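# Stack open wooden boxes nested, upright, biggest on table

## Task

Put every open wooden box inside the next larger one so they form one nested stack, with each box resting flat and its open face pointing up; boxes that begin tipped over or inverted must be righted. The largest box must stand upright on the table. The stack has to stay put without the robot holding it, and at the end the grippers must release and withdraw.

## Robot and tools

ROBOT AND FRAME
Two arms, left_arm and right_arm, face each other across a table. All positions share one world frame: origin at the table centre, +z up, table surface at z = 0.020 m. left_arm's base sits on the +y side, right_arm's on the -y side. The arm names do not correspond to image left/right. Each gripper's fingers extend along its own +x axis and close along its y axis; the reported end-effector point lies between the pads, about 3-4 cm short of the fingertips. Reported hand positions can be somewhat off, worse when the arm is stretched out.

execute_actions
Argument "actions" is a list holding at most one item, and optional "pictures" (boolean).
- Empty list []: sends nothing, returns the current state with camera images.
- Motion item {"rows": [...], "steps": n}: n from 4 to 15 (default 15), each step 1/30 s. rows holds 1 to 15 rows; row k is used on step k, and the final row is reused for any remaining steps.
- Wait item {"steps": n} with no rows: n up to 300; returns after that many steps counted from the previous result (time spent composing the reply is included).
Images are returned only for an empty list or when pictures is true.

ROW LAYOUT
Every row is one flat list of 14 numbers covering both arms, even if one arm is idle: left_arm waist, shoulder, elbow, wrist pitch, wrist yaw, wrist roll, gripper opening, then the same seven for right_arm. The six joint values are absolute target angles in radians, in the same units the Joint positions line prints. Ranges per arm: waist -3.054..3.054, shoulder 0.000..3.142, elbow 0.000..2.356, wrist pitch -1.571..1.571, wrist yaw -1.571..1.571, wrist roll -3.142..3.142. A call is rejected (nothing sent) if some target is beyond a range end by over 0.010 rad and also farther out than that joint currently is. True joint ends may differ from these by up to 0.010 rad; a target past the true end is clipped there and the result may print "joint sent to its limit" (possibly referring to an earlier, still-running action). No such message does not prove more travel is available.
The opening value is an absolute command from -1 to 1: +1 fully open, empty fingers touch near -0.80, anything lower closes no further. Full open to closed takes at least about 0.5 s.

HOW MOTION IS LIMITED
Per step, each joint's sent target stays within a fixed margin of its measured angle: 0.211 rad for waist, shoulder and elbow, 0.213 wrist pitch, 0.267 wrist yaw, 0.228 wrist roll. If the targets would shift a gripper more than 70 mm from where it is, all that arm's targets are pulled back proportionally. So distant goals take several calls. Friction may leave joints short of the command, especially at long reach, and tiny changes may not move at all; read Joint positions after moves. The arms keep driving toward the last row sent while you compose the next reply or wait, until motion has essentially stopped or a step is HELD. Each action's result is captured 4 steps before it ends; those last steps run afterwards, before your next action begins.

GRIPPING
grip_measured reports finger opening on the same -1..1 scale. Readings may be biased by up to about 1 mm per gripper, and while squeezing something rigid they read up to about 3 mm (0.061) narrower than reality. To hold firmly, command roughly 0.07 below grip_measured; a smaller gap gives a lighter hold. Items thinner than about 3 mm get proportionally less force. Pad force caps around 34-49 N; first contact can spike harder. grip_effort_n is the gripper motor's reported effort in newtons (negative = closing, positive = opening), capped near 83 N, with a per-arm offset and some noise; it stays nonzero at rest and reads "n/a" at the start.

RESULT LINES
State line: for each arm, end_effector_position (m), end_effector_quat_wxyz, and linear/angular velocities (m/s, rad/s). Joint positions / Joint velocities: per arm, six joints (rad, rad/s) then the pad gap in metres (0.088 = fully open). "joint command not followed": a clearance check altered or blocked some joint targets, the rest was applied. HELD marks steps where your row was partly or fully not sent. MOTOR HOT appears from 50 °C; at 95 °C an OVER-TEMPERATURE FAULT holds that arm until it cools, and if it does not cool within 30-60 s the arm and gripper lose power and go limp. Holding loads heats motors, even while idle. A torque fault (contact torque reaching a joint's load limit) freezes that arm for 10 s and drops the rest of the call. Load limits in N m: waist 17.6, shoulder 21.8, elbow 21.7, wrist pitch 5.74, wrist yaw 5.72, wrist roll 5.36; carried weight counts toward them. Occasional brief external tugs on a held part or nudges to loose objects can happen.

zoom_image
Arguments: camera (cam_high, cam_low, cam_left_wrist or cam_right_wrist) and region [x0, y0, x1, y1] in pixels of that camera's latest full image, origin top-left, at most 504 x 504. Returns a magnified view. All four cameras give 504x504 images; the wrist cameras' poses follow their arms' joint readings, and calibrations can be slightly off.

finished_scene
Argument scene: the number of the current scene. Replying without any tool call ends everything.

THINGS TO AVOID
Do not let the arms collide or press on each other. Do not drop, slam or shove boxes hard, and never let anything leave the table. Release the boxes and move both grippers clear before ending the scene.

Each tool is called after ">>>" in YAML: its name, and indented under it one key for each argument.

## Session

>>> execute_actions:
  actions: []

Scene clock: 0.00 s of 4500.00 s.
left_arm: end_effector_position=(+0.3084, +0.1314, +0.3288) grip_measured=+0.846 grip_effort_n=n/a end_effector_quat_wxyz=(+0.886, +0.199, +0.401, -0.120) end_effector_velocity=(-0.003, +0.000, +0.001) end_effector_angular_velocity=(+0.002, -0.002, +0.009) | right_arm: end_effector_position=(+0.2621, -0.0637, +0.1420) grip_measured=+0.838 grip_effort_n=n/a end_effector_quat_wxyz=(+0.464, +0.646, +0.606, +0.012) end_effector_velocity=(-0.002, -0.002, -0.004) end_effector_angular_velocity=(-0.018, -0.001, +0.024)
Joint positions: left_arm=[ 0.628  2.467  1.991 -0.905  0.223 -0.225  0.08 ] | right_arm=[-0.301  2.113  0.842  0.607 -0.111  2.588  0.08 ]
Joint velocities: left_arm=[-0.002 -0.007 -0.002 -0.007 -0.007 -0.007 -0.   ] | right_arm=[-0.002  0.002 -0.002 -0.007 -0.022 -0.022 -0.   ]
Motor temperatures (°C, as the motors report them): left_arm=[24 23 26 23 26 25] | right_arm=[27 25 27 26 25 25]
Heat: left arm: hottest elbow 26 °C (+0.0 °C/min); right arm: hottest waist 27 °C (+0.0 °C/min).

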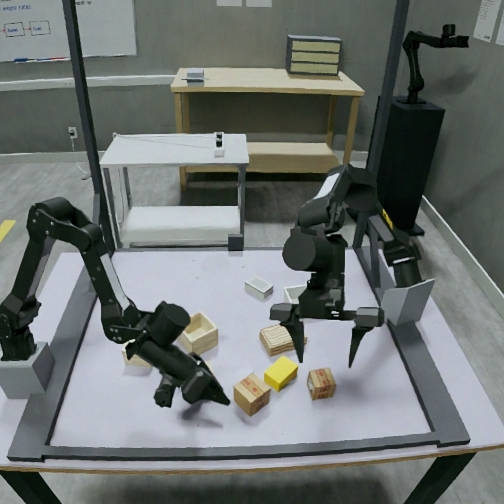

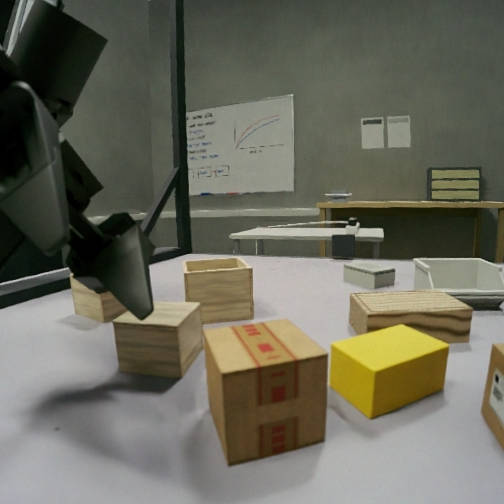

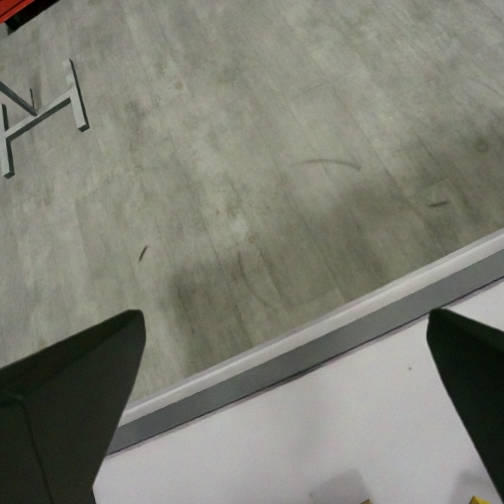

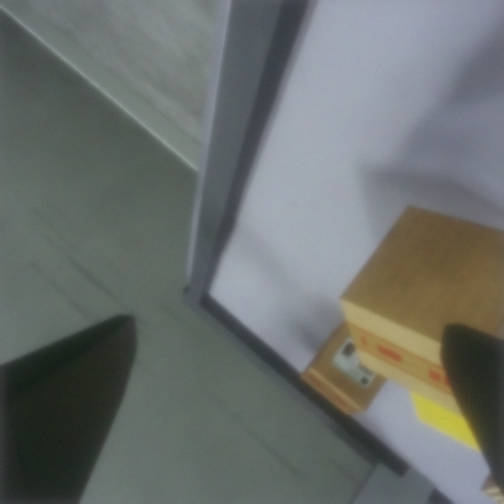

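>>> execute_actions:
  actions:
    - {"rows":[[0.828,2.467,1.991,-0.905,0.223,-0.225,1,-0.501,2.113,0.842,0.607,-0.111,2.588,1]],"steps":15}

>>> execute_actions:
  actions:
    - {"rows":[[0.828,2.267,1.991,-0.905,0.223,-0.225,1,-0.501,1.913,0.842,0.607,-0.111,2.588,1]],"steps":15}

>>> execute_actions:
  actions:
    - {"rows":[[0.828,2.267,1.791,-0.905,0.223,-0.225,1,-0.501,1.913,1.042,0.607,-0.111,2.588,1]],"steps":15}

>>> execute_actions:
  actions:
    - {"rows":[[0.828,2.267,1.791,-0.705,0.223,-0.225,1,-0.501,1.913,1.042,0.807,-0.111,2.588,1]],"steps":15}

>>> execute_actions:
  actions:
    - {"rows":[[0.828,2.267,1.791,-0.705,0.0,-0.225,1,-0.501,1.913,1.042,0.807,0.1,2.588,1]],"steps":15}

>>> execute_actions:
  actions:
    - {"rows":[[0.828,2.267,1.791,-0.705,0.0,0,1,-0.501,1.913,1.042,0.807,0.1,2.8,1]],"steps":15}

Scene clock: 1.30 s of 4500.00 s.
left_arm: end_effector_position=(+0.3444, +0.2187, +0.3868) grip_measured=+0.999 grip_effort_n=15.6 end_effector_quat_wxyz=(+0.914, +0.109, +0.384, -0.070) end_effector_velocity=(+0.022, +0.073, +0.042) end_effector_angular_velocity=(-0.106, -0.054, +0.148) | right_arm: end_effector_position=(+0.3454, -0.0926, +0.1674) grip_measured=+0.990 grip_effort_n=17.9 end_effector_quat_wxyz=(+0.443, +0.715, +0.541, -0.016) end_effector_velocity=(-0.010, +0.003, -0.004) end_effector_angular_velocity=(-0.010, +0.012, +0.022)
Joint positions: left_arm=[ 0.844  2.467  1.991 -0.905  0.222 -0.225  0.088] | right_arm=[-0.501  2.113  0.842  0.607 -0.109  2.588  0.088]
Joint velocities: left_arm=[ 0.164 -0.002 -0.002  0.007 -0.022 -0.022  0.003] | right_arm=[ 0.022 -0.002 -0.002 -0.007 -0.007  0.007  0.003]
Motor temperatures (°C, as the motors report them): left_arm=[24 24 27 24 26 25] | right_arm=[27 25 27 26 25 25]
Heat: left arm: hottest elbow 27 °C (+0.0 °C/min); right arm: hottest waist 27 °C (+0.0 °C/min).
Steps of this call (steps 1 to 28: nothing new was sent; steps 29 to 39: the first 11 steps of this action). Readings (joint positions):
29: left_arm=[0.631 2.467 1.991 -0.905 0.225 -0.225] | right_arm=[-0.307 2.113 0.842 0.607 -0.116 2.588]
30: left_arm=[0.642 2.467 1.991 -0.905 0.227 -0.225] | right_arm=[-0.328 2.113 0.842 0.607 -0.120 2.588]
32: left_arm=[0.685 2.467 1.991 -0.905 0.227 -0.225] | right_arm=[-0.397 2.113 0.842 0.607 -0.118 2.588]
36: left_arm=[0.800 2.467 1.991 -0.905 0.224 -0.225] | right_arm=[-0.496 2.113 0.842 0.607 -0.109 2.588]
39: the state above

Scene clock: 1.80 s of 4500.00 s.
left_arm: end_effector_position=(+0.2865, +0.1797, +0.4639) grip_measured=+1.000 grip_effort_n=15.6 end_effector_quat_wxyz=(+0.941, +0.122, +0.294, -0.116) end_effector_velocity=(-0.064, -0.024, +0.086) end_effector_angular_velocity=(-0.045, -0.203, -0.079) | right_arm: end_effector_position=(+0.3257, -0.0774, +0.2564) grip_measured=+0.998 grip_effort_n=18.4 end_effector_quat_wxyz=(+0.403, +0.736, +0.539, +0.077) end_effector_velocity=(+0.002, -0.011, -0.024) end_effector_angular_velocity=(-0.101, +0.047, -0.023)
Joint positions: left_arm=[ 0.823  2.265  1.996 -0.903  0.222 -0.225  0.088] | right_arm=[-0.5    1.918  0.849  0.611 -0.109  2.588  0.088]
Joint velocities: left_arm=[ 0.002 -0.203  0.027 -0.007 -0.022 -0.007  0.   ] | right_arm=[-0.002 -0.002 -0.007 -0.11  -0.007 -0.007 -0.   ]
Motor temperatures (°C, as the motors report them): left_arm=[24 24 27 24 26 25] | right_arm=[27 25 27 26 25 25]
Heat: left arm: hottest elbow 27 °C (+0.0 °C/min); right arm: hottest waist 27 °C (+0.0 °C/min).
Steps of this call (steps 1 to 4: the last 4 steps of your previous action; steps 5 to 15: the first 11 steps of this action). Readings (joint positions):
5: left_arm=[0.833 2.457 1.991 -0.905 0.222 -0.225] | right_arm=[-0.500 2.101 0.842 0.605 -0.109 2.588]
6: left_arm=[0.828 2.444 1.988 -0.908 0.222 -0.225] | right_arm=[-0.500 2.080 0.839 0.593 -0.109 2.588]
8: left_arm=[0.822 2.408 1.984 -0.910 0.222 -0.225] | right_arm=[-0.500 2.020 0.836 0.601 -0.109 2.588]
12: left_arm=[0.822 2.307 1.987 -0.905 0.222 -0.225] | right_arm=[-0.500 1.927 0.849 0.615 -0.109 2.588]
15: the state above

Scene clock: 2.30 s of 4500.00 s.
left_arm: end_effector_position=(+0.2919, +0.2166, +0.3917) grip_measured=+1.000 grip_effort_n=15.6 end_effector_quat_wxyz=(+0.912, +0.118, +0.386, -0.075) end_effector_velocity=(+0.003, -0.001, +0.005) end_effector_angular_velocity=(+0.014, -0.034, -0.006) | right_arm: end_effector_position=(+0.3216, -0.0380, +0.3366) grip_measured=+0.998 grip_effort_n=18.8 end_effector_quat_wxyz=(+0.360, +0.749, +0.531, +0.164) end_effector_velocity=(+0.001, -0.005, -0.022) end_effector_angular_velocity=(-0.091, +0.039, -0.016)
Joint positions: left_arm=[ 0.823  2.274  1.801 -0.908  0.222 -0.225  0.088] | right_arm=[-0.5    1.907  1.034  0.613 -0.109  2.588  0.088]
Joint velocities: left_arm=[-0.002 -0.002  0.002  0.022 -0.022  0.007  0.   ] | right_arm=[ 0.002 -0.002 -0.007 -0.095 -0.007 -0.007 -0.   ]
Motor temperatures (°C, as the motors report them): left_arm=[25 24 27 24 26 25] | right_arm=[27 25 27 26 25 25]
Heat: left arm: hottest elbow 27 °C (+0.0 °C/min); right arm: hottest waist 27 °C (+0.0 °C/min).
Steps of this call (steps 1 to 4: the last 4 steps of your previous action; steps 5 to 15: the first 11 steps of this action). Readings (joint positions):
5: left_arm=[0.823 2.263 1.976 -0.894 0.222 -0.225] | right_arm=[-0.500 1.917 0.859 0.604 -0.109 2.588]
6: left_arm=[0.823 2.258 1.939 -0.895 0.222 -0.225] | right_arm=[-0.500 1.920 0.881 0.595 -0.109 2.588]
8: left_arm=[0.823 2.252 1.878 -0.906 0.222 -0.225] | right_arm=[-0.500 1.922 0.937 0.600 -0.109 2.588]
12: left_arm=[0.823 2.272 1.811 -0.908 0.222 -0.225] | right_arm=[-0.500 1.910 1.023 0.613 -0.109 2.588]
15: the state above

Scene clock: 2.80 s of 4500.00 s.
left_arm: end_effector_position=(+0.3131, +0.1974, +0.4184) grip_measured=+1.000 grip_effort_n=15.1 end_effector_quat_wxyz=(+0.938, +0.122, +0.304, -0.111) end_effector_velocity=(+0.005, -0.008, +0.008) end_effector_angular_velocity=(-0.021, -0.048, -0.031) | right_arm: end_effector_position=(+0.3130, -0.0314, +0.3762) grip_measured=+0.998 grip_effort_n=18.4 end_effector_quat_wxyz=(+0.317, +0.755, +0.519, +0.245) end_effector_velocity=(-0.004, -0.001, +0.030) end_effector_angular_velocity=(+0.129, -0.056, +0.013)
Joint positions: left_arm=[ 0.823  2.27   1.794 -0.718  0.222 -0.225  0.088] | right_arm=[-0.5    1.91   1.039  0.796 -0.109  2.588  0.088]
Joint velocities: left_arm=[-0.002 -0.002 -0.007  0.066  0.007 -0.007  0.   ] | right_arm=[-0.002 -0.002 -0.002  0.139  0.022  0.007 -0.   ]
Motor temperatures (°C, as the motors report them): left_arm=[25 24 27 24 26 25] | right_arm=[27 26 27 26 25 25]
Heat: left arm: hottest elbow 27 °C (+0.0 °C/min); right arm: hottest waist 27 °C (+0.0 °C/min).
Steps of this call (steps 1 to 4: the last 4 steps of your previous action; steps 5 to 15: the first 11 steps of this action). Readings (joint positions):
5: left_arm=[0.823 2.272 1.797 -0.888 0.222 -0.225] | right_arm=[-0.500 1.907 1.034 0.630 -0.109 2.588]
6: left_arm=[0.823 2.272 1.794 -0.838 0.222 -0.225] | right_arm=[-0.500 1.911 1.034 0.675 -0.109 2.588]
8: left_arm=[0.823 2.272 1.794 -0.774 0.222 -0.225] | right_arm=[-0.500 1.912 1.034 0.739 -0.109 2.588]
12: left_arm=[0.823 2.270 1.794 -0.728 0.222 -0.225] | right_arm=[-0.500 1.910 1.039 0.785 -0.109 2.588]
15: the state above

Scene clock: 3.30 s of 4500.00 s.
left_arm: end_effector_position=(+0.3242, +0.2243, +0.4330) grip_measured=+1.000 grip_effort_n=15.1 end_effector_quat_wxyz=(+0.953, +0.148, +0.264, -0.020) end_effector_velocity=(+0.002, +0.011, +0.002) end_effector_angular_velocity=(+0.047, -0.029, +0.059) | right_arm: end_effector_position=(+0.3387, -0.0444, +0.3862) grip_measured=+0.998 grip_effort_n=17.9 end_effector_quat_wxyz=(+0.319, +0.808, +0.436, +0.235) end_effector_velocity=(+0.011, -0.007, +0.003) end_effector_angular_velocity=(+0.028, +0.002, -0.078)
Joint positions: left_arm=[ 0.826  2.27   1.794 -0.707  0.014 -0.225  0.088] | right_arm=[-0.502  1.91   1.039  0.806  0.086  2.588  0.088]
Joint velocities: left_arm=[-0.002  0.002 -0.002 -0.007 -0.081  0.007  0.   ] | right_arm=[-0.002  0.002 -0.002  0.007  0.081  0.007 -0.   ]
Motor temperatures (°C, as the motors report them): left_arm=[25 24 27 24 26 25] | right_arm=[27 26 27 26 25 25]
Heat: left arm: hottest elbow 27 °C (+0.0 °C/min); right arm: hottest waist 27 °C (+0.0 °C/min).
Steps of this call (steps 1 to 4: the last 4 steps of your previous action; steps 5 to 15: the first 11 steps of this action). Readings (joint positions):
5: left_arm=[0.822 2.270 1.794 -0.709 0.199 -0.225] | right_arm=[-0.499 1.910 1.039 0.803 -0.088 2.588]
6: left_arm=[0.821 2.270 1.794 -0.709 0.144 -0.225] | right_arm=[-0.497 1.910 1.039 0.803 -0.038 2.588]
8: left_arm=[0.822 2.270 1.794 -0.709 0.080 -0.225] | right_arm=[-0.499 1.910 1.039 0.806 0.024 2.588]
12: left_arm=[0.826 2.270 1.794 -0.707 0.027 -0.225] | right_arm=[-0.502 1.910 1.039 0.806 0.073 2.588]
15: the state above

Scene clock: 3.80 s of 4500.00 s.
left_arm: end_effector_position=(+0.3246, +0.2256, +0.4337) grip_measured=+1.000 grip_effort_n=15.1 end_effector_quat_wxyz=(+0.932, +0.249, +0.259, -0.043) end_effector_velocity=(-0.003, +0.000, +0.001) end_effector_angular_velocity=(+0.088, +0.004, -0.043) | right_arm: end_effector_position=(+0.3397, -0.0451, +0.3865) grip_measured=+0.998 grip_effort_n=17.9 end_effector_quat_wxyz=(+0.236, +0.838, +0.454, +0.190) end_effector_velocity=(+0.001, -0.000, -0.002) end_effector_angular_velocity=(+0.026, +0.076, +0.009)
Joint positions: left_arm=[ 0.826  2.27   1.794 -0.707  0.004 -0.012  0.088] | right_arm=[-0.502  1.91   1.039  0.806  0.095  2.789  0.088]
Joint velocities: left_arm=[-0.002 -0.007 -0.002 -0.007 -0.007  0.095  0.   ] | right_arm=[-0.002 -0.002  0.002 -0.022 -0.007  0.081 -0.   ]
Motor temperatures (°C, as the motors report them): left_arm=[25 25 27 24 26 25] | right_arm=[27 26 27 26 25 25]
Heat: left arm: hottest elbow 27 °C (+0.0 °C/min); right arm: hottest waist 27 °C (+0.0 °C/min).
Steps of this call (steps 1 to 4: the last 4 steps of your previous action; steps 5 to 15: the first 11 steps of this action). Readings (joint positions):
5: left_arm=[0.826 2.270 1.794 -0.707 0.006 -0.196] | right_arm=[-0.502 1.910 1.039 0.806 0.093 2.616]
6: left_arm=[0.826 2.270 1.794 -0.707 0.006 -0.144] | right_arm=[-0.502 1.910 1.039 0.806 0.094 2.665]
8: left_arm=[0.826 2.270 1.794 -0.707 0.006 -0.080] | right_arm=[-0.502 1.910 1.039 0.806 0.094 2.724]
12: left_arm=[0.826 2.270 1.794 -0.707 0.005 -0.027] | right_arm=[-0.502 1.910 1.039 0.806 0.095 2.775]
15: the state above

>>> execute_actions:
  actions: []

Scene clock: 5.50 s of 4500.00 s.
left_arm: end_effector_position=(+0.3246, +0.2256, +0.4337) grip_measured=+1.000 grip_effort_n=15.1 end_effector_quat_wxyz=(+0.931, +0.254, +0.258, -0.045) end_effector_velocity=(-0.003, +0.000, +0.001) end_effector_angular_velocity=(+0.012, -0.001, +0.001) | right_arm: end_effector_position=(+0.3398, -0.0451, +0.3865) grip_measured=+0.998 grip_effort_n=18.8 end_effector_quat_wxyz=(+0.232, +0.839, +0.454, +0.188) end_effector_velocity=(+0.000, -0.001, -0.002) end_effector_angular_velocity=(-0.020, +0.002, -0.000)
Joint positions: left_arm=[ 0.826  2.27   1.794 -0.707  0.004 -0.003  0.088] | right_arm=[-0.502  1.91   1.039  0.806  0.095  2.798  0.088]
Joint velocities: left_arm=[-0.002 -0.007 -0.002 -0.007 -0.007  0.007  0.   ] | right_arm=[-0.002 -0.007 -0.002 -0.022 -0.007 -0.007 -0.   ]
Motor temperatures (°C, as the motors report them): left_arm=[25 25 27 24 26 25] | right_arm=[27 26 27 26 25 25]
Heat: left arm: hottest elbow 27 °C (+10.9 °C/min); right arm: hottest waist 27 °C (+0.0 °C/min).
Kept back: nothing.
Steps of this call (steps 1 to 4: the last 4 steps of your previous action; steps 5 to 15: the robot went on to your last target; steps 16 to 51: nothing new was sent). Readings (joint positions):
1: left_arm=[0.826 2.270 1.794 -0.707 0.004 -0.010] | right_arm=[-0.502 1.910 1.039 0.806 0.095 2.791]
2: left_arm=[0.826 2.270 1.794 -0.707 0.004 -0.008] | right_arm=[-0.502 1.910 1.039 0.806 0.095 2.792]
4: left_arm=[0.826 2.270 1.794 -0.707 0.004 -0.006] | right_arm=[-0.502 1.910 1.039 0.806 0.095 2.795]
8: left_arm=[0.826 2.270 1.794 -0.707 0.004 -0.004] | right_arm=[-0.502 1.910 1.039 0.806 0.095 2.797]
51: the state above
All arms were judged still, so your last target was given up. Only a new action makes them travel on or press farther. Fingers that are still opening or closing keep moving.
camera_calibration (this result's frames):
cam_left_wrist: T_world_to_cam=[[-0.203873, -0.849674, -0.486303, 0.485043], [-0.712868, 0.469307, -0.521123, 0.385263], [0.67101, 0.240427, -0.701385, 0.106562], [0, 0, 0, 1]] pos_world=[0.302025, 0.205702, 0.511388]
cam_right_wrist: T_world_to_cam=[[-0.645661, 0.481531, -0.592663, 0.484465], [-0.680729, -0.0112666, 0.732448, -0.0210272], [0.346019, 0.876357, 0.335066, -0.125259], [0, 0, 0, 1]] pos_world=[0.341828, -0.12375, 0.344496]

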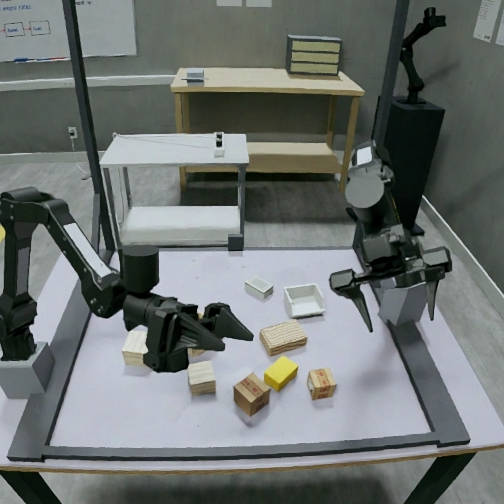

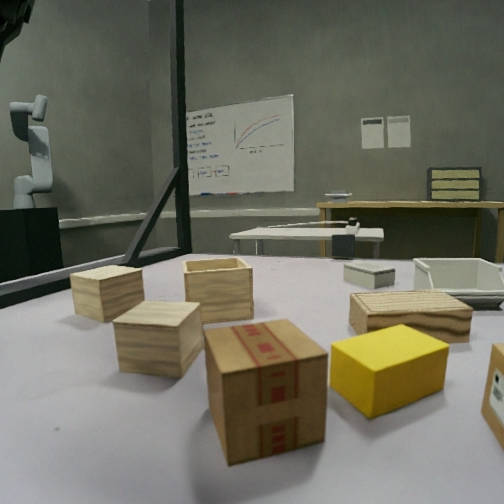

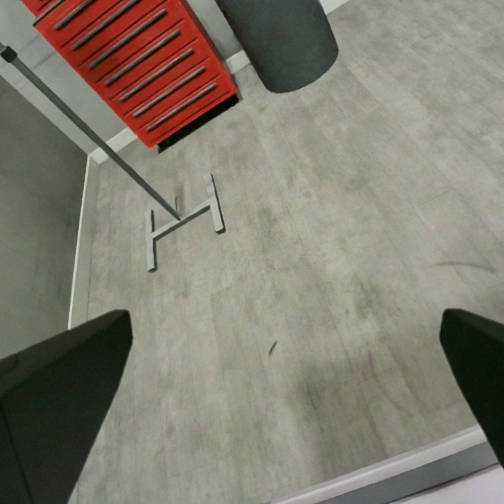

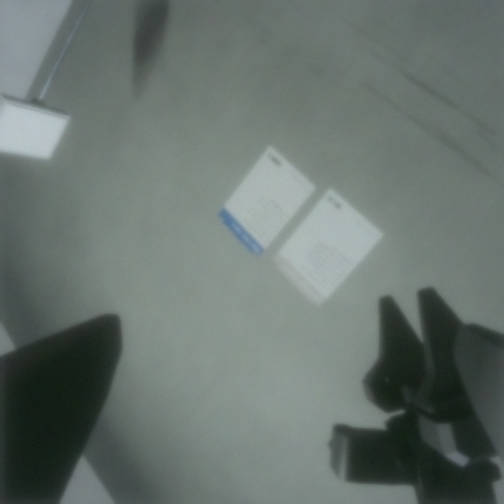

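>>> execute_actions:
  actions:
    - {"rows":[[0.3,1.2,0.8,0.2,0,0,1,-0.3,1.2,0.8,0.2,0,2.8,1]],"steps":15}

>>> execute_actions:
  actions:
    - {"steps":60}
  pictures: true

Scene clock: 6.20 s of 4500.00 s.
left_arm: end_effector_position=(+0.2383, +0.1033, +0.4004) grip_measured=+1.000 grip_effort_n=15.1 end_effector_quat_wxyz=(+0.915, +0.338, +0.138, -0.171) end_effector_velocity=(-0.357, -0.355, -0.140) end_effector_angular_velocity=(+0.236, -0.383, -1.175) | right_arm: end_effector_position=(+0.2158, -0.0876, +0.3445) grip_measured=+0.998 grip_effort_n=18.4 end_effector_quat_wxyz=(+0.316, +0.754, +0.569, +0.094) end_effector_velocity=(-0.154, -0.231, +0.199) end_effector_angular_velocity=(-0.178, +0.028, +0.028)
Joint positions: left_arm=[ 0.547  2.011  1.498 -0.393 -0.003 -0.003  0.088] | right_arm=[-0.306  1.523  0.829  0.369  0.01   2.798  0.088]
Joint velocities: left_arm=[-0.94  -0.818 -0.828  0.857 -0.007 -0.007  0.   ] | right_arm=[ 0.051 -1.414 -0.134 -1.443 -0.022 -0.022 -0.   ]
Motor temperatures (°C, as the motors report them): left_arm=[25 25 27 24 26 25] | right_arm=[27 26 28 27 25 25]
Heat: left arm: hottest elbow 27 °C (+9.7 °C/min); right arm: hottest elbow 28 °C (+9.7 °C/min).
Steps of this call (steps 1 to 10: nothing new was sent; steps 11 to 21: the first 11 steps of this action). Readings (joint positions):
11: left_arm=[0.823 2.260 1.780 -0.686 0.001 -0.003] | right_arm=[-0.499 1.901 1.032 0.795 0.095 2.798]
12: left_arm=[0.812 2.241 1.749 -0.655 -0.003 -0.003] | right_arm=[-0.486 1.879 1.011 0.762 0.090 2.798]
14: left_arm=[0.768 2.198 1.690 -0.602 -0.003 -0.003] | right_arm=[-0.438 1.821 0.958 0.702 0.066 2.798]
18: left_arm=[0.643 2.093 1.580 -0.482 -0.003 -0.003] | right_arm=[-0.334 1.661 0.860 0.516 0.020 2.798]
21: the state above

Scene clock: 8.20 s of 4500.00 s.
left_arm: end_effector_position=(+0.0084, +0.0848, +0.4208) grip_measured=+1.000 grip_effort_n=15.1 end_effector_quat_wxyz=(+0.859, +0.300, -0.159, -0.383) end_effector_velocity=(+0.003, +0.002, -0.004) end_effector_angular_velocity=(+0.012, +0.001, +0.015) | right_arm: end_effector_position=(+0.1767, -0.1378, +0.4204) grip_measured=+0.998 grip_effort_n=18.4 end_effector_quat_wxyz=(+0.275, +0.757, +0.574, +0.149) end_effector_velocity=(+0.003, -0.002, -0.004) end_effector_angular_velocity=(-0.031, -0.028, -0.003)
Joint positions: left_arm=[ 0.3    1.207  0.807  0.198  0.002 -0.002  0.088] | right_arm=[-0.304  1.206  0.815  0.203  0.005  2.798  0.088]
Joint velocities: left_arm=[-0.002  0.002 -0.007 -0.007 -0.007  0.007  0.   ] | right_arm=[-0.007 -0.002 -0.002 -0.022 -0.007 -0.037 -0.   ]
Motor temperatures (°C, as the motors report them): left_arm=[25 25 27 24 26 25] | right_arm=[27 26 28 27 25 25]
Heat: left arm: hottest elbow 27 °C (+7.3 °C/min); right arm: hottest elbow 28 °C (+7.3 °C/min).
Kept back: nothing.
Steps of this call (steps 1 to 4: the last 4 steps of your previous action; steps 5 to 45: the robot went on to your last target; steps 46 to 60: nothing new was sent). Readings (joint positions):
1: left_arm=[0.516 1.984 1.470 -0.362 -0.003 -0.003] | right_arm=[-0.306 1.475 0.825 0.325 0.010 2.798]
2: left_arm=[0.485 1.956 1.442 -0.332 -0.003 -0.003] | right_arm=[-0.306 1.428 0.822 0.293 0.009 2.798]
4: left_arm=[0.423 1.896 1.377 -0.262 -0.003 -0.003] | right_arm=[-0.306 1.336 0.818 0.254 0.008 2.798]
8: left_arm=[0.321 1.728 1.194 -0.076 0.001 -0.002] | right_arm=[-0.305 1.224 0.818 0.226 0.006 2.798]
60: the state above
All arms were judged still, so your last target was given up. Only a new action makes them travel on or press farther. Fingers that are still opening or closing keep moving.
camera_calibration (this result's frames):
cam_left_wrist: T_world_to_cam=[[-0.527118, -0.535515, -0.659826, 0.343751], [0.269582, 0.630974, -0.72746, 0.284094], [0.805898, -0.561334, -0.188233, 0.194429], [0, 0, 0, 1]] pos_world=[-0.0520791, 0.113967, 0.47008]
cam_right_wrist: T_world_to_cam=[[-0.758734, 0.193036, -0.622142, 0.436465], [-0.637959, -0.0271779, 0.769591, -0.183287], [0.13165, 0.980815, 0.14377, 0.133732], [0, 0, 0, 1]] pos_world=[0.196625, -0.220401, 0.393372]

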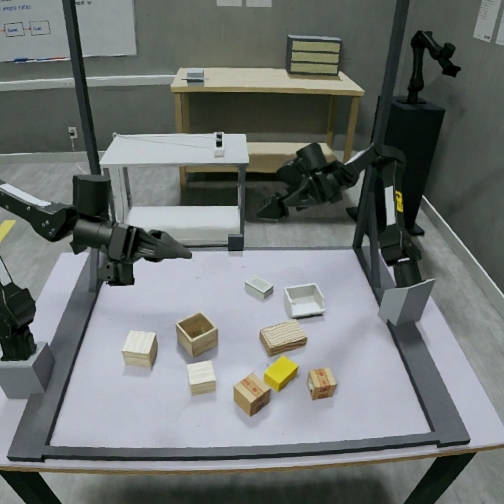

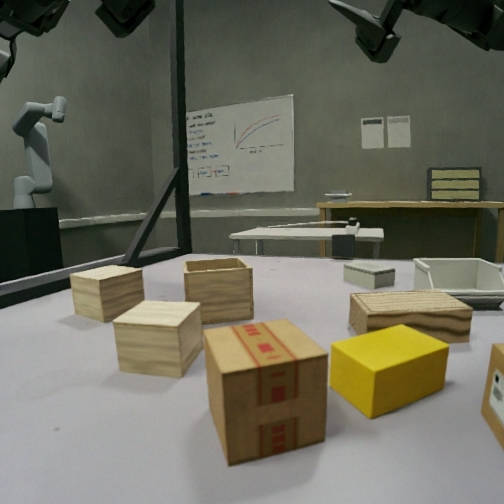

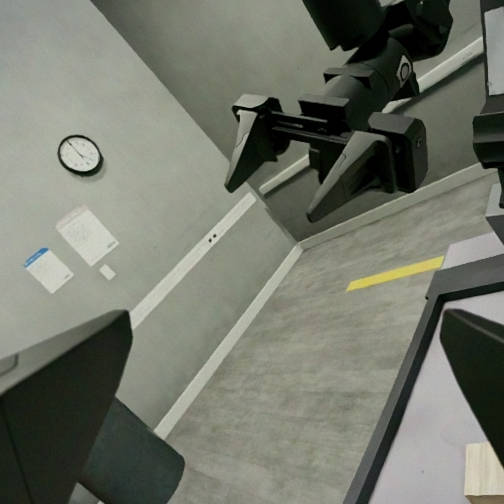

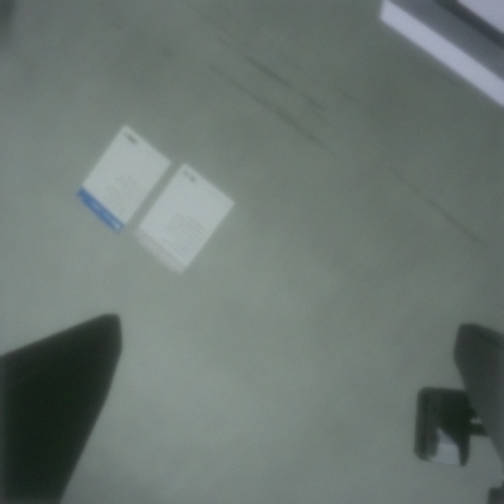

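>>> zoom_image:
  camera: "cam_high"
  region: [90, 260, 350, 430]

>>> zoom_image:
  camera: "cam_low"
  region: [50, 240, 504, 400]

Region (90, 260, 350, 430) of cam_high's 504x504 image, scaled by 1.938, with more detail than that image has; it fills the top 330 rows of this view, and the rest is white.

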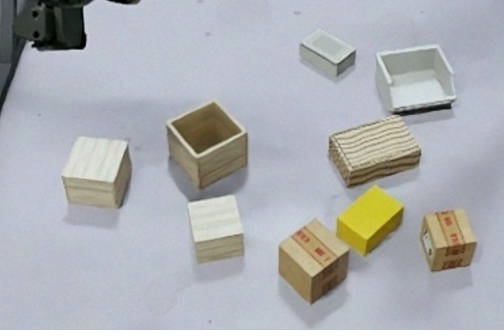

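Region (50, 240, 504, 400) of cam_low's 504x504 image, scaled by 1.110, with more detail than that image has; it fills the top 178 rows of this view, and the rest is white.

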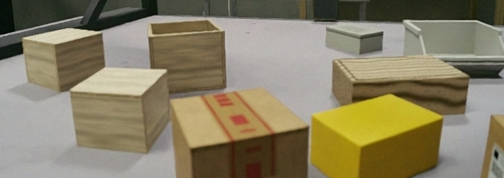

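>>> execute_actions:
  actions:
    - {"rows":[[0.3,1.2,0.8,0.2,0,0,1,0.013,1.74,1.462,-1.289,-0.30,2.8,1]],"steps":15}

>>> execute_actions:
  actions:
    - {"steps":45}
  pictures: true

Scene clock: 10.10 s of 4500.00 s.
left_arm: end_effector_position=(+0.0084, +0.0848, +0.4208) grip_measured=+1.000 grip_effort_n=15.1 end_effector_quat_wxyz=(+0.859, +0.300, -0.159, -0.383) end_effector_velocity=(+0.002, +0.002, -0.000) end_effector_angular_velocity=(-0.001, -0.010, +0.020) | right_arm: end_effector_position=(+0.0511, -0.0679, +0.3262) grip_measured=+0.998 grip_effort_n=18.4 end_effector_quat_wxyz=(+0.380, +0.547, +0.746, +0.001) end_effector_velocity=(-0.193, +0.180, -0.290) end_effector_angular_velocity=(-1.554, +0.148, +0.321)
Joint positions: left_arm=[ 0.3    1.207  0.807  0.198  0.002 -0.002  0.088] | right_arm=[-0.027  1.558  1.177 -0.185 -0.264  2.798  0.088]
Joint velocities: left_arm=[-0.002 -0.002 -0.002 -0.007 -0.022  0.007  0.   ] | right_arm=[ 0.491  1.394  1.453 -1.443 -0.33   0.007 -0.   ]
Motor temperatures (°C, as the motors report them): left_arm=[25 25 27 25 26 25] | right_arm=[27 26 28 27 25 25]
Heat: left arm: hottest elbow 27 °C (+5.9 °C/min); right arm: hottest elbow 28 °C (+5.9 °C/min).
Steps of this call (steps 1 to 46: nothing new was sent; steps 47 to 57: the first 11 steps of this action). Readings (joint positions):
47: left_arm=[0.300 1.207 0.807 0.198 0.002 -0.002] | right_arm=[-0.299 1.216 0.824 0.186 -0.005 2.798]
48: left_arm=[0.300 1.207 0.807 0.198 0.002 -0.002] | right_arm=[-0.278 1.236 0.849 0.155 -0.042 2.798]
50: left_arm=[0.300 1.207 0.807 0.198 0.002 -0.002] | right_arm=[-0.217 1.294 0.907 0.098 -0.116 2.798]
54: left_arm=[0.300 1.207 0.807 0.198 0.002 -0.002] | right_arm=[-0.096 1.423 1.034 -0.042 -0.212 2.798]
57: the state above

Scene clock: 11.60 s of 4500.00 s.
left_arm: end_effector_position=(+0.0084, +0.0848, +0.4208) grip_measured=+1.000 grip_effort_n=15.1 end_effector_quat_wxyz=(+0.859, +0.300, -0.159, -0.383) end_effector_velocity=(+0.003, +0.004, -0.003) end_effector_angular_velocity=(+0.002, +0.014, +0.021) | right_arm: end_effector_position=(+0.0608, -0.1999, +0.2490) grip_measured=+0.998 grip_effort_n=17.9 end_effector_quat_wxyz=(+0.590, +0.393, +0.588, -0.389) end_effector_velocity=(-0.001, -0.001, +0.001) end_effector_angular_velocity=(-0.002, +0.007, +0.004)
Joint positions: left_arm=[ 0.3    1.207  0.807  0.198  0.002 -0.002  0.088] | right_arm=[ 0.01   1.73   1.452 -1.287 -0.295  2.798  0.088]
Joint velocities: left_arm=[ 0.002 -0.002 -0.002 -0.022 -0.007 -0.007  0.   ] | right_arm=[-0.002 -0.002  0.002 -0.007 -0.007 -0.007  0.   ]
Motor temperatures (°C, as the motors report them): left_arm=[26 25 28 25 26 25] | right_arm=[27 27 28 27 25 25]
Heat: left arm: hottest elbow 28 °C (+10.3 °C/min); right arm: hottest elbow 28 °C (+5.2 °C/min).
Kept back: nothing.
Steps of this call (steps 1 to 4: the last 4 steps of your previous action; steps 5 to 45: the robot went on to your last target). Readings (joint positions):
1: left_arm=[0.300 1.207 0.807 0.198 0.002 -0.002] | right_arm=[-0.013 1.602 1.225 -0.235 -0.273 2.798]
2: left_arm=[0.300 1.207 0.807 0.198 0.002 -0.002] | right_arm=[-0.004 1.640 1.270 -0.285 -0.278 2.798]
4: left_arm=[0.300 1.207 0.807 0.198 0.002 -0.002] | right_arm=[0.005 1.692 1.344 -0.384 -0.285 2.798]
8: left_arm=[0.300 1.207 0.807 0.198 0.002 -0.002] | right_arm=[0.007 1.714 1.424 -0.575 -0.292 2.798]
45: the state above
All arms were judged still, so your last target was given up. Only a new action makes them travel on or press farther. Fingers that are still opening or closing keep moving.
camera_calibration (this result's frames):
cam_left_wrist: T_world_to_cam=[[-0.527118, -0.535515, -0.659826, 0.343751], [0.269582, 0.630974, -0.72746, 0.284094], [0.805898, -0.561334, -0.188233, 0.194429], [0, 0, 0, 1]] pos_world=[-0.0520791, 0.113967, 0.47008]
cam_right_wrist: T_world_to_cam=[[-0.904014, -0.427029, -0.0201447, -0.0110721], [-0.414556, 0.864149, 0.285288, 0.158197], [-0.104418, 0.266256, -0.95823, 0.380506], [0, 0, 0, 1]] pos_world=[0.0953041, -0.242746, 0.319258]

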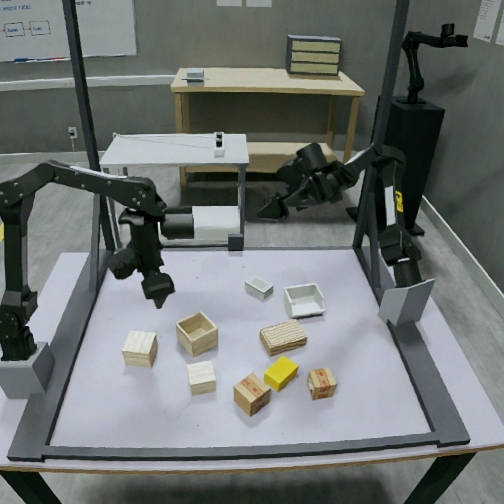

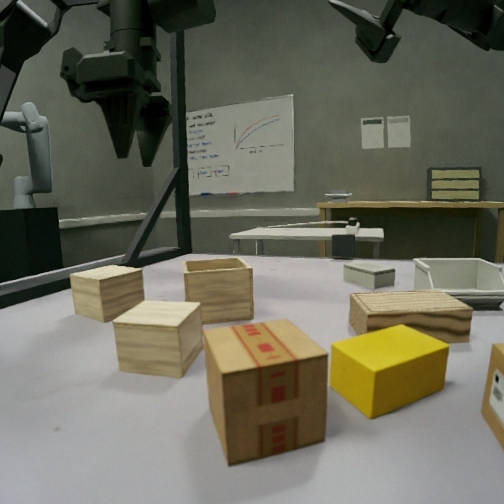

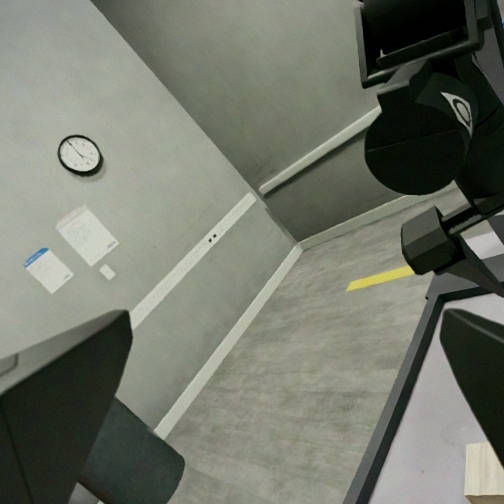

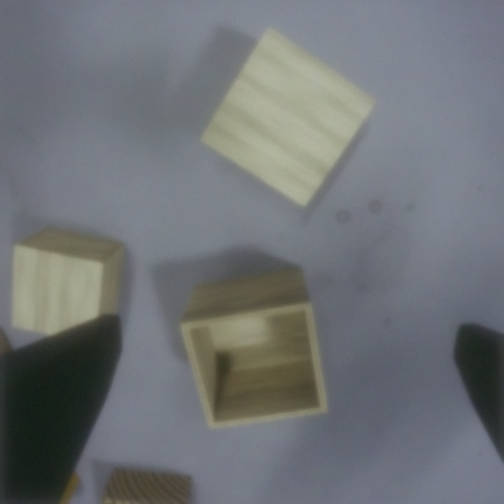

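>>> execute_actions:
  actions:
    - {"rows":[[0.3,1.2,0.8,0.2,0,0,1,0.766,2.181,1.876,-1.55,0.317,2.8,1]],"steps":15}

>>> execute_actions:
  actions:
    - {"steps":40}
  pictures: true

Scene clock: 12.67 s of 4500.00 s.
left_arm: end_effector_position=(+0.0084, +0.0848, +0.4208) grip_measured=+1.000 grip_effort_n=15.1 end_effector_quat_wxyz=(+0.859, +0.300, -0.159, -0.383) end_effector_velocity=(+0.001, +0.001, -0.001) end_effector_angular_velocity=(-0.003, +0.007, +0.008) | right_arm: end_effector_position=(-0.0096, -0.1832, +0.1878) grip_measured=+0.998 grip_effort_n=17.4 end_effector_quat_wxyz=(-0.853, -0.273, -0.408, +0.178) end_effector_velocity=(-0.365, -0.153, -0.215) end_effector_angular_velocity=(-0.562, -0.615, +1.429)
Joint positions: left_arm=[ 0.3    1.207  0.807  0.198  0.002 -0.002  0.088] | right_arm=[ 0.479  2.134  1.834 -1.532  0.252  2.799  0.088]
Joint velocities: left_arm=[-0.002 -0.002 -0.002 -0.007 -0.007 -0.007  0.   ] | right_arm=[ 1.409  0.447  0.164 -0.11   0.476 -0.007  0.   ]
Motor temperatures (°C, as the motors report them): left_arm=[26 25 28 25 26 25] | right_arm=[27 27 28 27 25 25]
Heat: left arm: hottest elbow 28 °C (+9.5 °C/min); right arm: hottest elbow 28 °C (+4.7 °C/min).
Steps of this call (steps 1 to 21: nothing new was sent; steps 22 to 32: the first 11 steps of this action). Readings (joint positions):
22: left_arm=[0.300 1.207 0.807 0.198 0.002 -0.002] | right_arm=[0.019 1.750 1.472 -1.319 -0.262 2.798]
23: left_arm=[0.300 1.207 0.807 0.198 0.002 -0.002] | right_arm=[0.053 1.789 1.525 -1.386 -0.189 2.799]
25: left_arm=[0.300 1.207 0.807 0.198 0.002 -0.002] | right_arm=[0.147 1.881 1.626 -1.445 -0.071 2.799]
29: left_arm=[0.300 1.207 0.807 0.198 0.002 -0.002] | right_arm=[0.339 2.061 1.793 -1.510 0.167 2.799]
32: the state above

Scene clock: 14.00 s of 4500.00 s.
left_arm: end_effector_position=(+0.0084, +0.0848, +0.4208) grip_measured=+1.000 grip_effort_n=15.1 end_effector_quat_wxyz=(+0.859, +0.300, -0.159, -0.383) end_effector_velocity=(-0.002, -0.001, -0.004) end_effector_angular_velocity=(-0.002, +0.025, -0.007) | right_arm: end_effector_position=(-0.0890, -0.2277, +0.1620) grip_measured=+0.998 grip_effort_n=17.9 end_effector_quat_wxyz=(+0.889, +0.188, +0.413, -0.056) end_effector_velocity=(+0.002, -0.002, +0.000) end_effector_angular_velocity=(-0.011, +0.010, -0.024)
Joint positions: left_arm=[ 0.3    1.207  0.807  0.198  0.002 -0.002  0.088] | right_arm=[ 0.763  2.165  1.867 -1.548  0.312  2.799  0.088]
Joint velocities: left_arm=[-0.007 -0.002 -0.002 -0.007  0.007 -0.022  0.   ] | right_arm=[-0.007 -0.002 -0.002 -0.007 -0.022  0.007 -0.   ]
Motor temperatures (°C, as the motors report them): left_arm=[26 25 28 25 26 25] | right_arm=[27 27 28 27 25 25]
Heat: left arm: hottest elbow 28 °C (+8.6 °C/min); right arm: hottest elbow 28 °C (+4.3 °C/min).
Kept back: nothing.
Steps of this call (steps 1 to 4: the last 4 steps of your previous action; steps 5 to 30: the robot went on to your last target; steps 31 to 40: nothing new was sent). Readings (joint positions):
1: left_arm=[0.300 1.207 0.807 0.198 0.002 -0.002] | right_arm=[0.526 2.147 1.839 -1.535 0.267 2.799]
2: left_arm=[0.300 1.207 0.807 0.198 0.002 -0.002] | right_arm=[0.573 2.155 1.843 -1.537 0.277 2.799]
4: left_arm=[0.300 1.207 0.807 0.198 0.002 -0.002] | right_arm=[0.663 2.162 1.853 -1.542 0.291 2.799]
8: left_arm=[0.300 1.207 0.807 0.198 0.002 -0.002] | right_arm=[0.762 2.162 1.866 -1.546 0.302 2.799]
40: the state above
All arms were judged still, so your last target was given up. Only a new action makes them travel on or press farther. Fingers that are still opening or closing keep moving.
camera_calibration (this result's frames):
cam_left_wrist: T_world_to_cam=[[-0.527118, -0.535515, -0.659826, 0.343751], [0.269582, 0.630974, -0.72746, 0.284094], [0.805898, -0.561334, -0.188233, 0.194429], [0, 0, 0, 1]] pos_world=[-0.0520791, 0.113967, 0.47008]
cam_right_wrist: T_world_to_cam=[[-0.217419, -0.936744, -0.274297, -0.17395], [-0.879716, 0.309809, -0.360719, 0.0819386], [0.422882, 0.162876, -0.891427, 0.301438], [0, 0, 0, 1]] pos_world=[-0.0932101, -0.237429, 0.250553]

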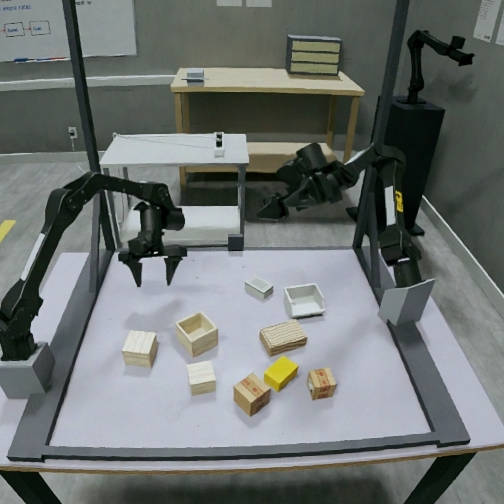

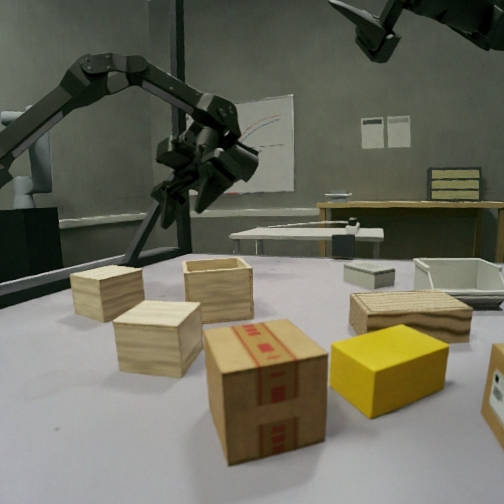

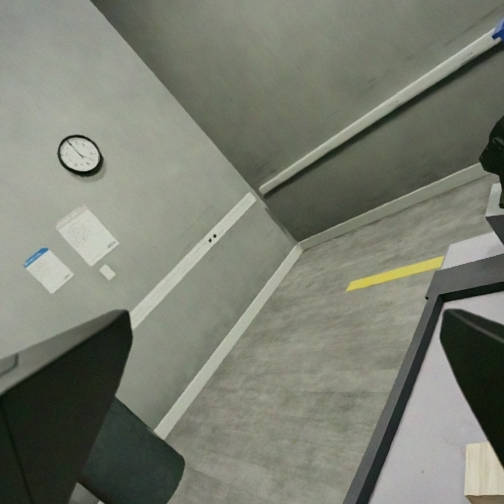

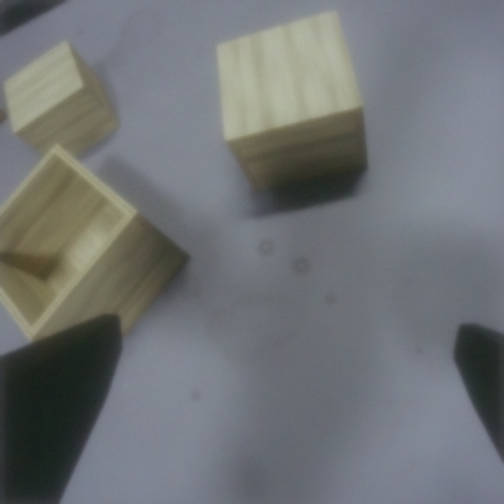

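>>> execute_actions:
  actions:
    - {"rows":[[0.3,1.2,0.8,0.2,0,0,1,0.046,1.61,0.943,-0.889,-0.30,0.24,1]],"steps":15}

>>> execute_actions:
  actions:
    - {"steps":50}
  pictures: true

Scene clock: 17.07 s of 4500.00 s.
left_arm: end_effector_position=(+0.0084, +0.0848, +0.4208) grip_measured=+1.000 grip_effort_n=15.1 end_effector_quat_wxyz=(+0.859, +0.300, -0.159, -0.383) end_effector_velocity=(-0.002, -0.001, -0.000) end_effector_angular_velocity=(-0.004, +0.005, -0.012) | right_arm: end_effector_position=(-0.0168, -0.1850, +0.2182) grip_measured=+0.998 grip_effort_n=17.4 end_effector_quat_wxyz=(+0.691, +0.158, +0.704, -0.052) end_effector_velocity=(+0.397, +0.120, +0.202) end_effector_angular_velocity=(+1.216, +0.594, +0.524)
Joint positions: left_arm=[ 0.3    1.207  0.807  0.198  0.002 -0.002  0.088] | right_arm=[ 0.272  1.707  1.386 -1.022 -0.235  2.238  0.088]
Joint velocities: left_arm=[-0.002 -0.002 -0.002  0.007  0.007 -0.007  0.   ] | right_arm=[-1.492 -1.106 -1.248  1.209 -0.52  -1.59  -0.   ]
Motor temperatures (°C, as the motors report them): left_arm=[26 25 28 25 26 25] | right_arm=[27 28 29 27 25 25]
Heat: left arm: hottest elbow 28 °C (+7.0 °C/min); right arm: hottest elbow 29 °C (+7.0 °C/min).
Steps of this call (steps 1 to 81: nothing new was sent; steps 82 to 92: the first 11 steps of this action). Readings (joint positions):
82: left_arm=[0.300 1.207 0.807 0.198 0.002 -0.002] | right_arm=[0.755 2.147 1.848 -1.519 0.283 2.767]
83: left_arm=[0.300 1.207 0.807 0.198 0.002 -0.002] | right_arm=[0.729 2.112 1.797 -1.456 0.206 2.712]
85: left_arm=[0.300 1.207 0.807 0.198 0.002 -0.002] | right_arm=[0.639 2.029 1.701 -1.368 0.086 2.607]
89: left_arm=[0.300 1.207 0.807 0.198 0.002 -0.002] | right_arm=[0.423 1.839 1.520 -1.167 -0.147 2.396]
92: the state above

Scene clock: 18.73 s of 4500.00 s.
left_arm: end_effector_position=(+0.0084, +0.0848, +0.4208) grip_measured=+1.000 grip_effort_n=15.1 end_effector_quat_wxyz=(+0.859, +0.300, -0.159, -0.383) end_effector_velocity=(+0.002, +0.003, -0.004) end_effector_angular_velocity=(+0.005, +0.015, +0.018) | right_arm: end_effector_position=(+0.0807, -0.2499, +0.1596) grip_measured=+0.998 grip_effort_n=17.0 end_effector_quat_wxyz=(+0.538, -0.462, +0.533, +0.462) end_effector_velocity=(-0.003, -0.002, +0.001) end_effector_angular_velocity=(-0.004, +0.022, +0.019)
Joint positions: left_arm=[ 0.3    1.207  0.807  0.198  0.002 -0.002  0.088] | right_arm=[ 0.048  1.617  0.956 -0.891 -0.295  0.244  0.088]
Joint velocities: left_arm=[-0.002 -0.002 -0.002 -0.022 -0.007 -0.007  0.   ] | right_arm=[-0.002 -0.007 -0.002 -0.007 -0.022 -0.022 -0.   ]
Motor temperatures (°C, as the motors report them): left_arm=[26 25 28 26 26 25] | right_arm=[27 28 29 27 25 25]
Heat: left arm: hottest elbow 28 °C (+6.4 °C/min); right arm: hottest elbow 29 °C (+6.4 °C/min).
Kept back: nothing.
Steps of this call (steps 1 to 4: the last 4 steps of your previous action; steps 5 to 50: the robot went on to your last target). Readings (joint positions):
1: left_arm=[0.300 1.207 0.807 0.198 0.002 -0.002] | right_arm=[0.223 1.674 1.346 -0.985 -0.250 2.185]
2: left_arm=[0.300 1.207 0.807 0.198 0.002 -0.002] | right_arm=[0.175 1.651 1.306 -0.958 -0.260 2.133]
4: left_arm=[0.300 1.207 0.807 0.198 0.002 -0.002] | right_arm=[0.102 1.626 1.222 -0.927 -0.270 2.028]
8: left_arm=[0.300 1.207 0.807 0.198 0.002 -0.002] | right_arm=[0.059 1.623 1.045 -0.907 -0.287 1.817]
50: the state above
camera_calibration (this result's frames):
cam_left_wrist: T_world_to_cam=[[-0.527118, -0.535515, -0.659826, 0.343751], [0.269582, 0.630974, -0.72746, 0.284094], [0.805898, -0.561334, -0.188233, 0.194429], [0, 0, 0, 1]] pos_world=[-0.0520791, 0.113967, 0.47008]
cam_right_wrist: T_world_to_cam=[[0.994404, -0.105255, -0.00908103, -0.0907861], [-0.0985098, -0.95486, 0.280247, -0.244085], [-0.0381683, -0.277784, -0.959885, 0.169172], [0, 0, 0, 1]] pos_world=[0.0726904, -0.195629, 0.229965]

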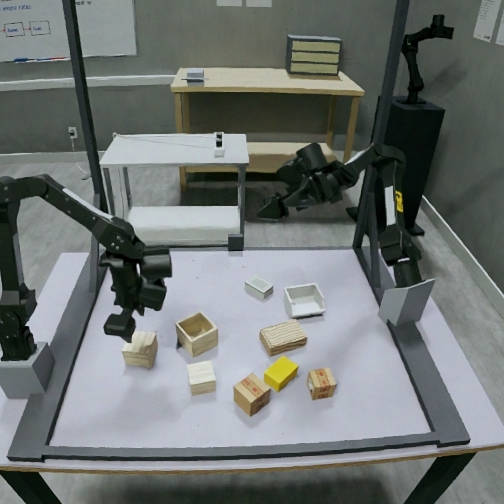

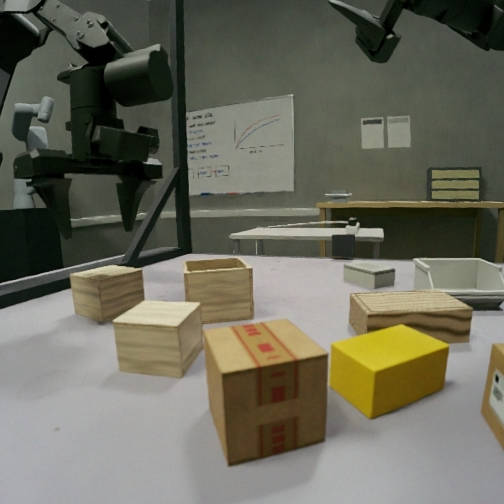

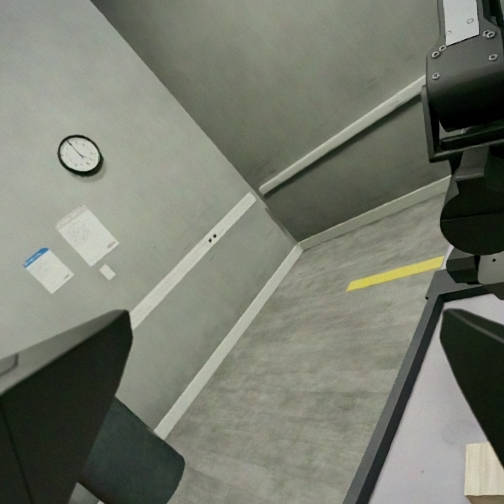

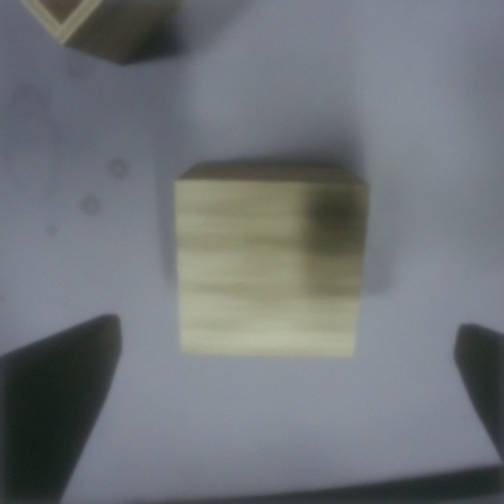

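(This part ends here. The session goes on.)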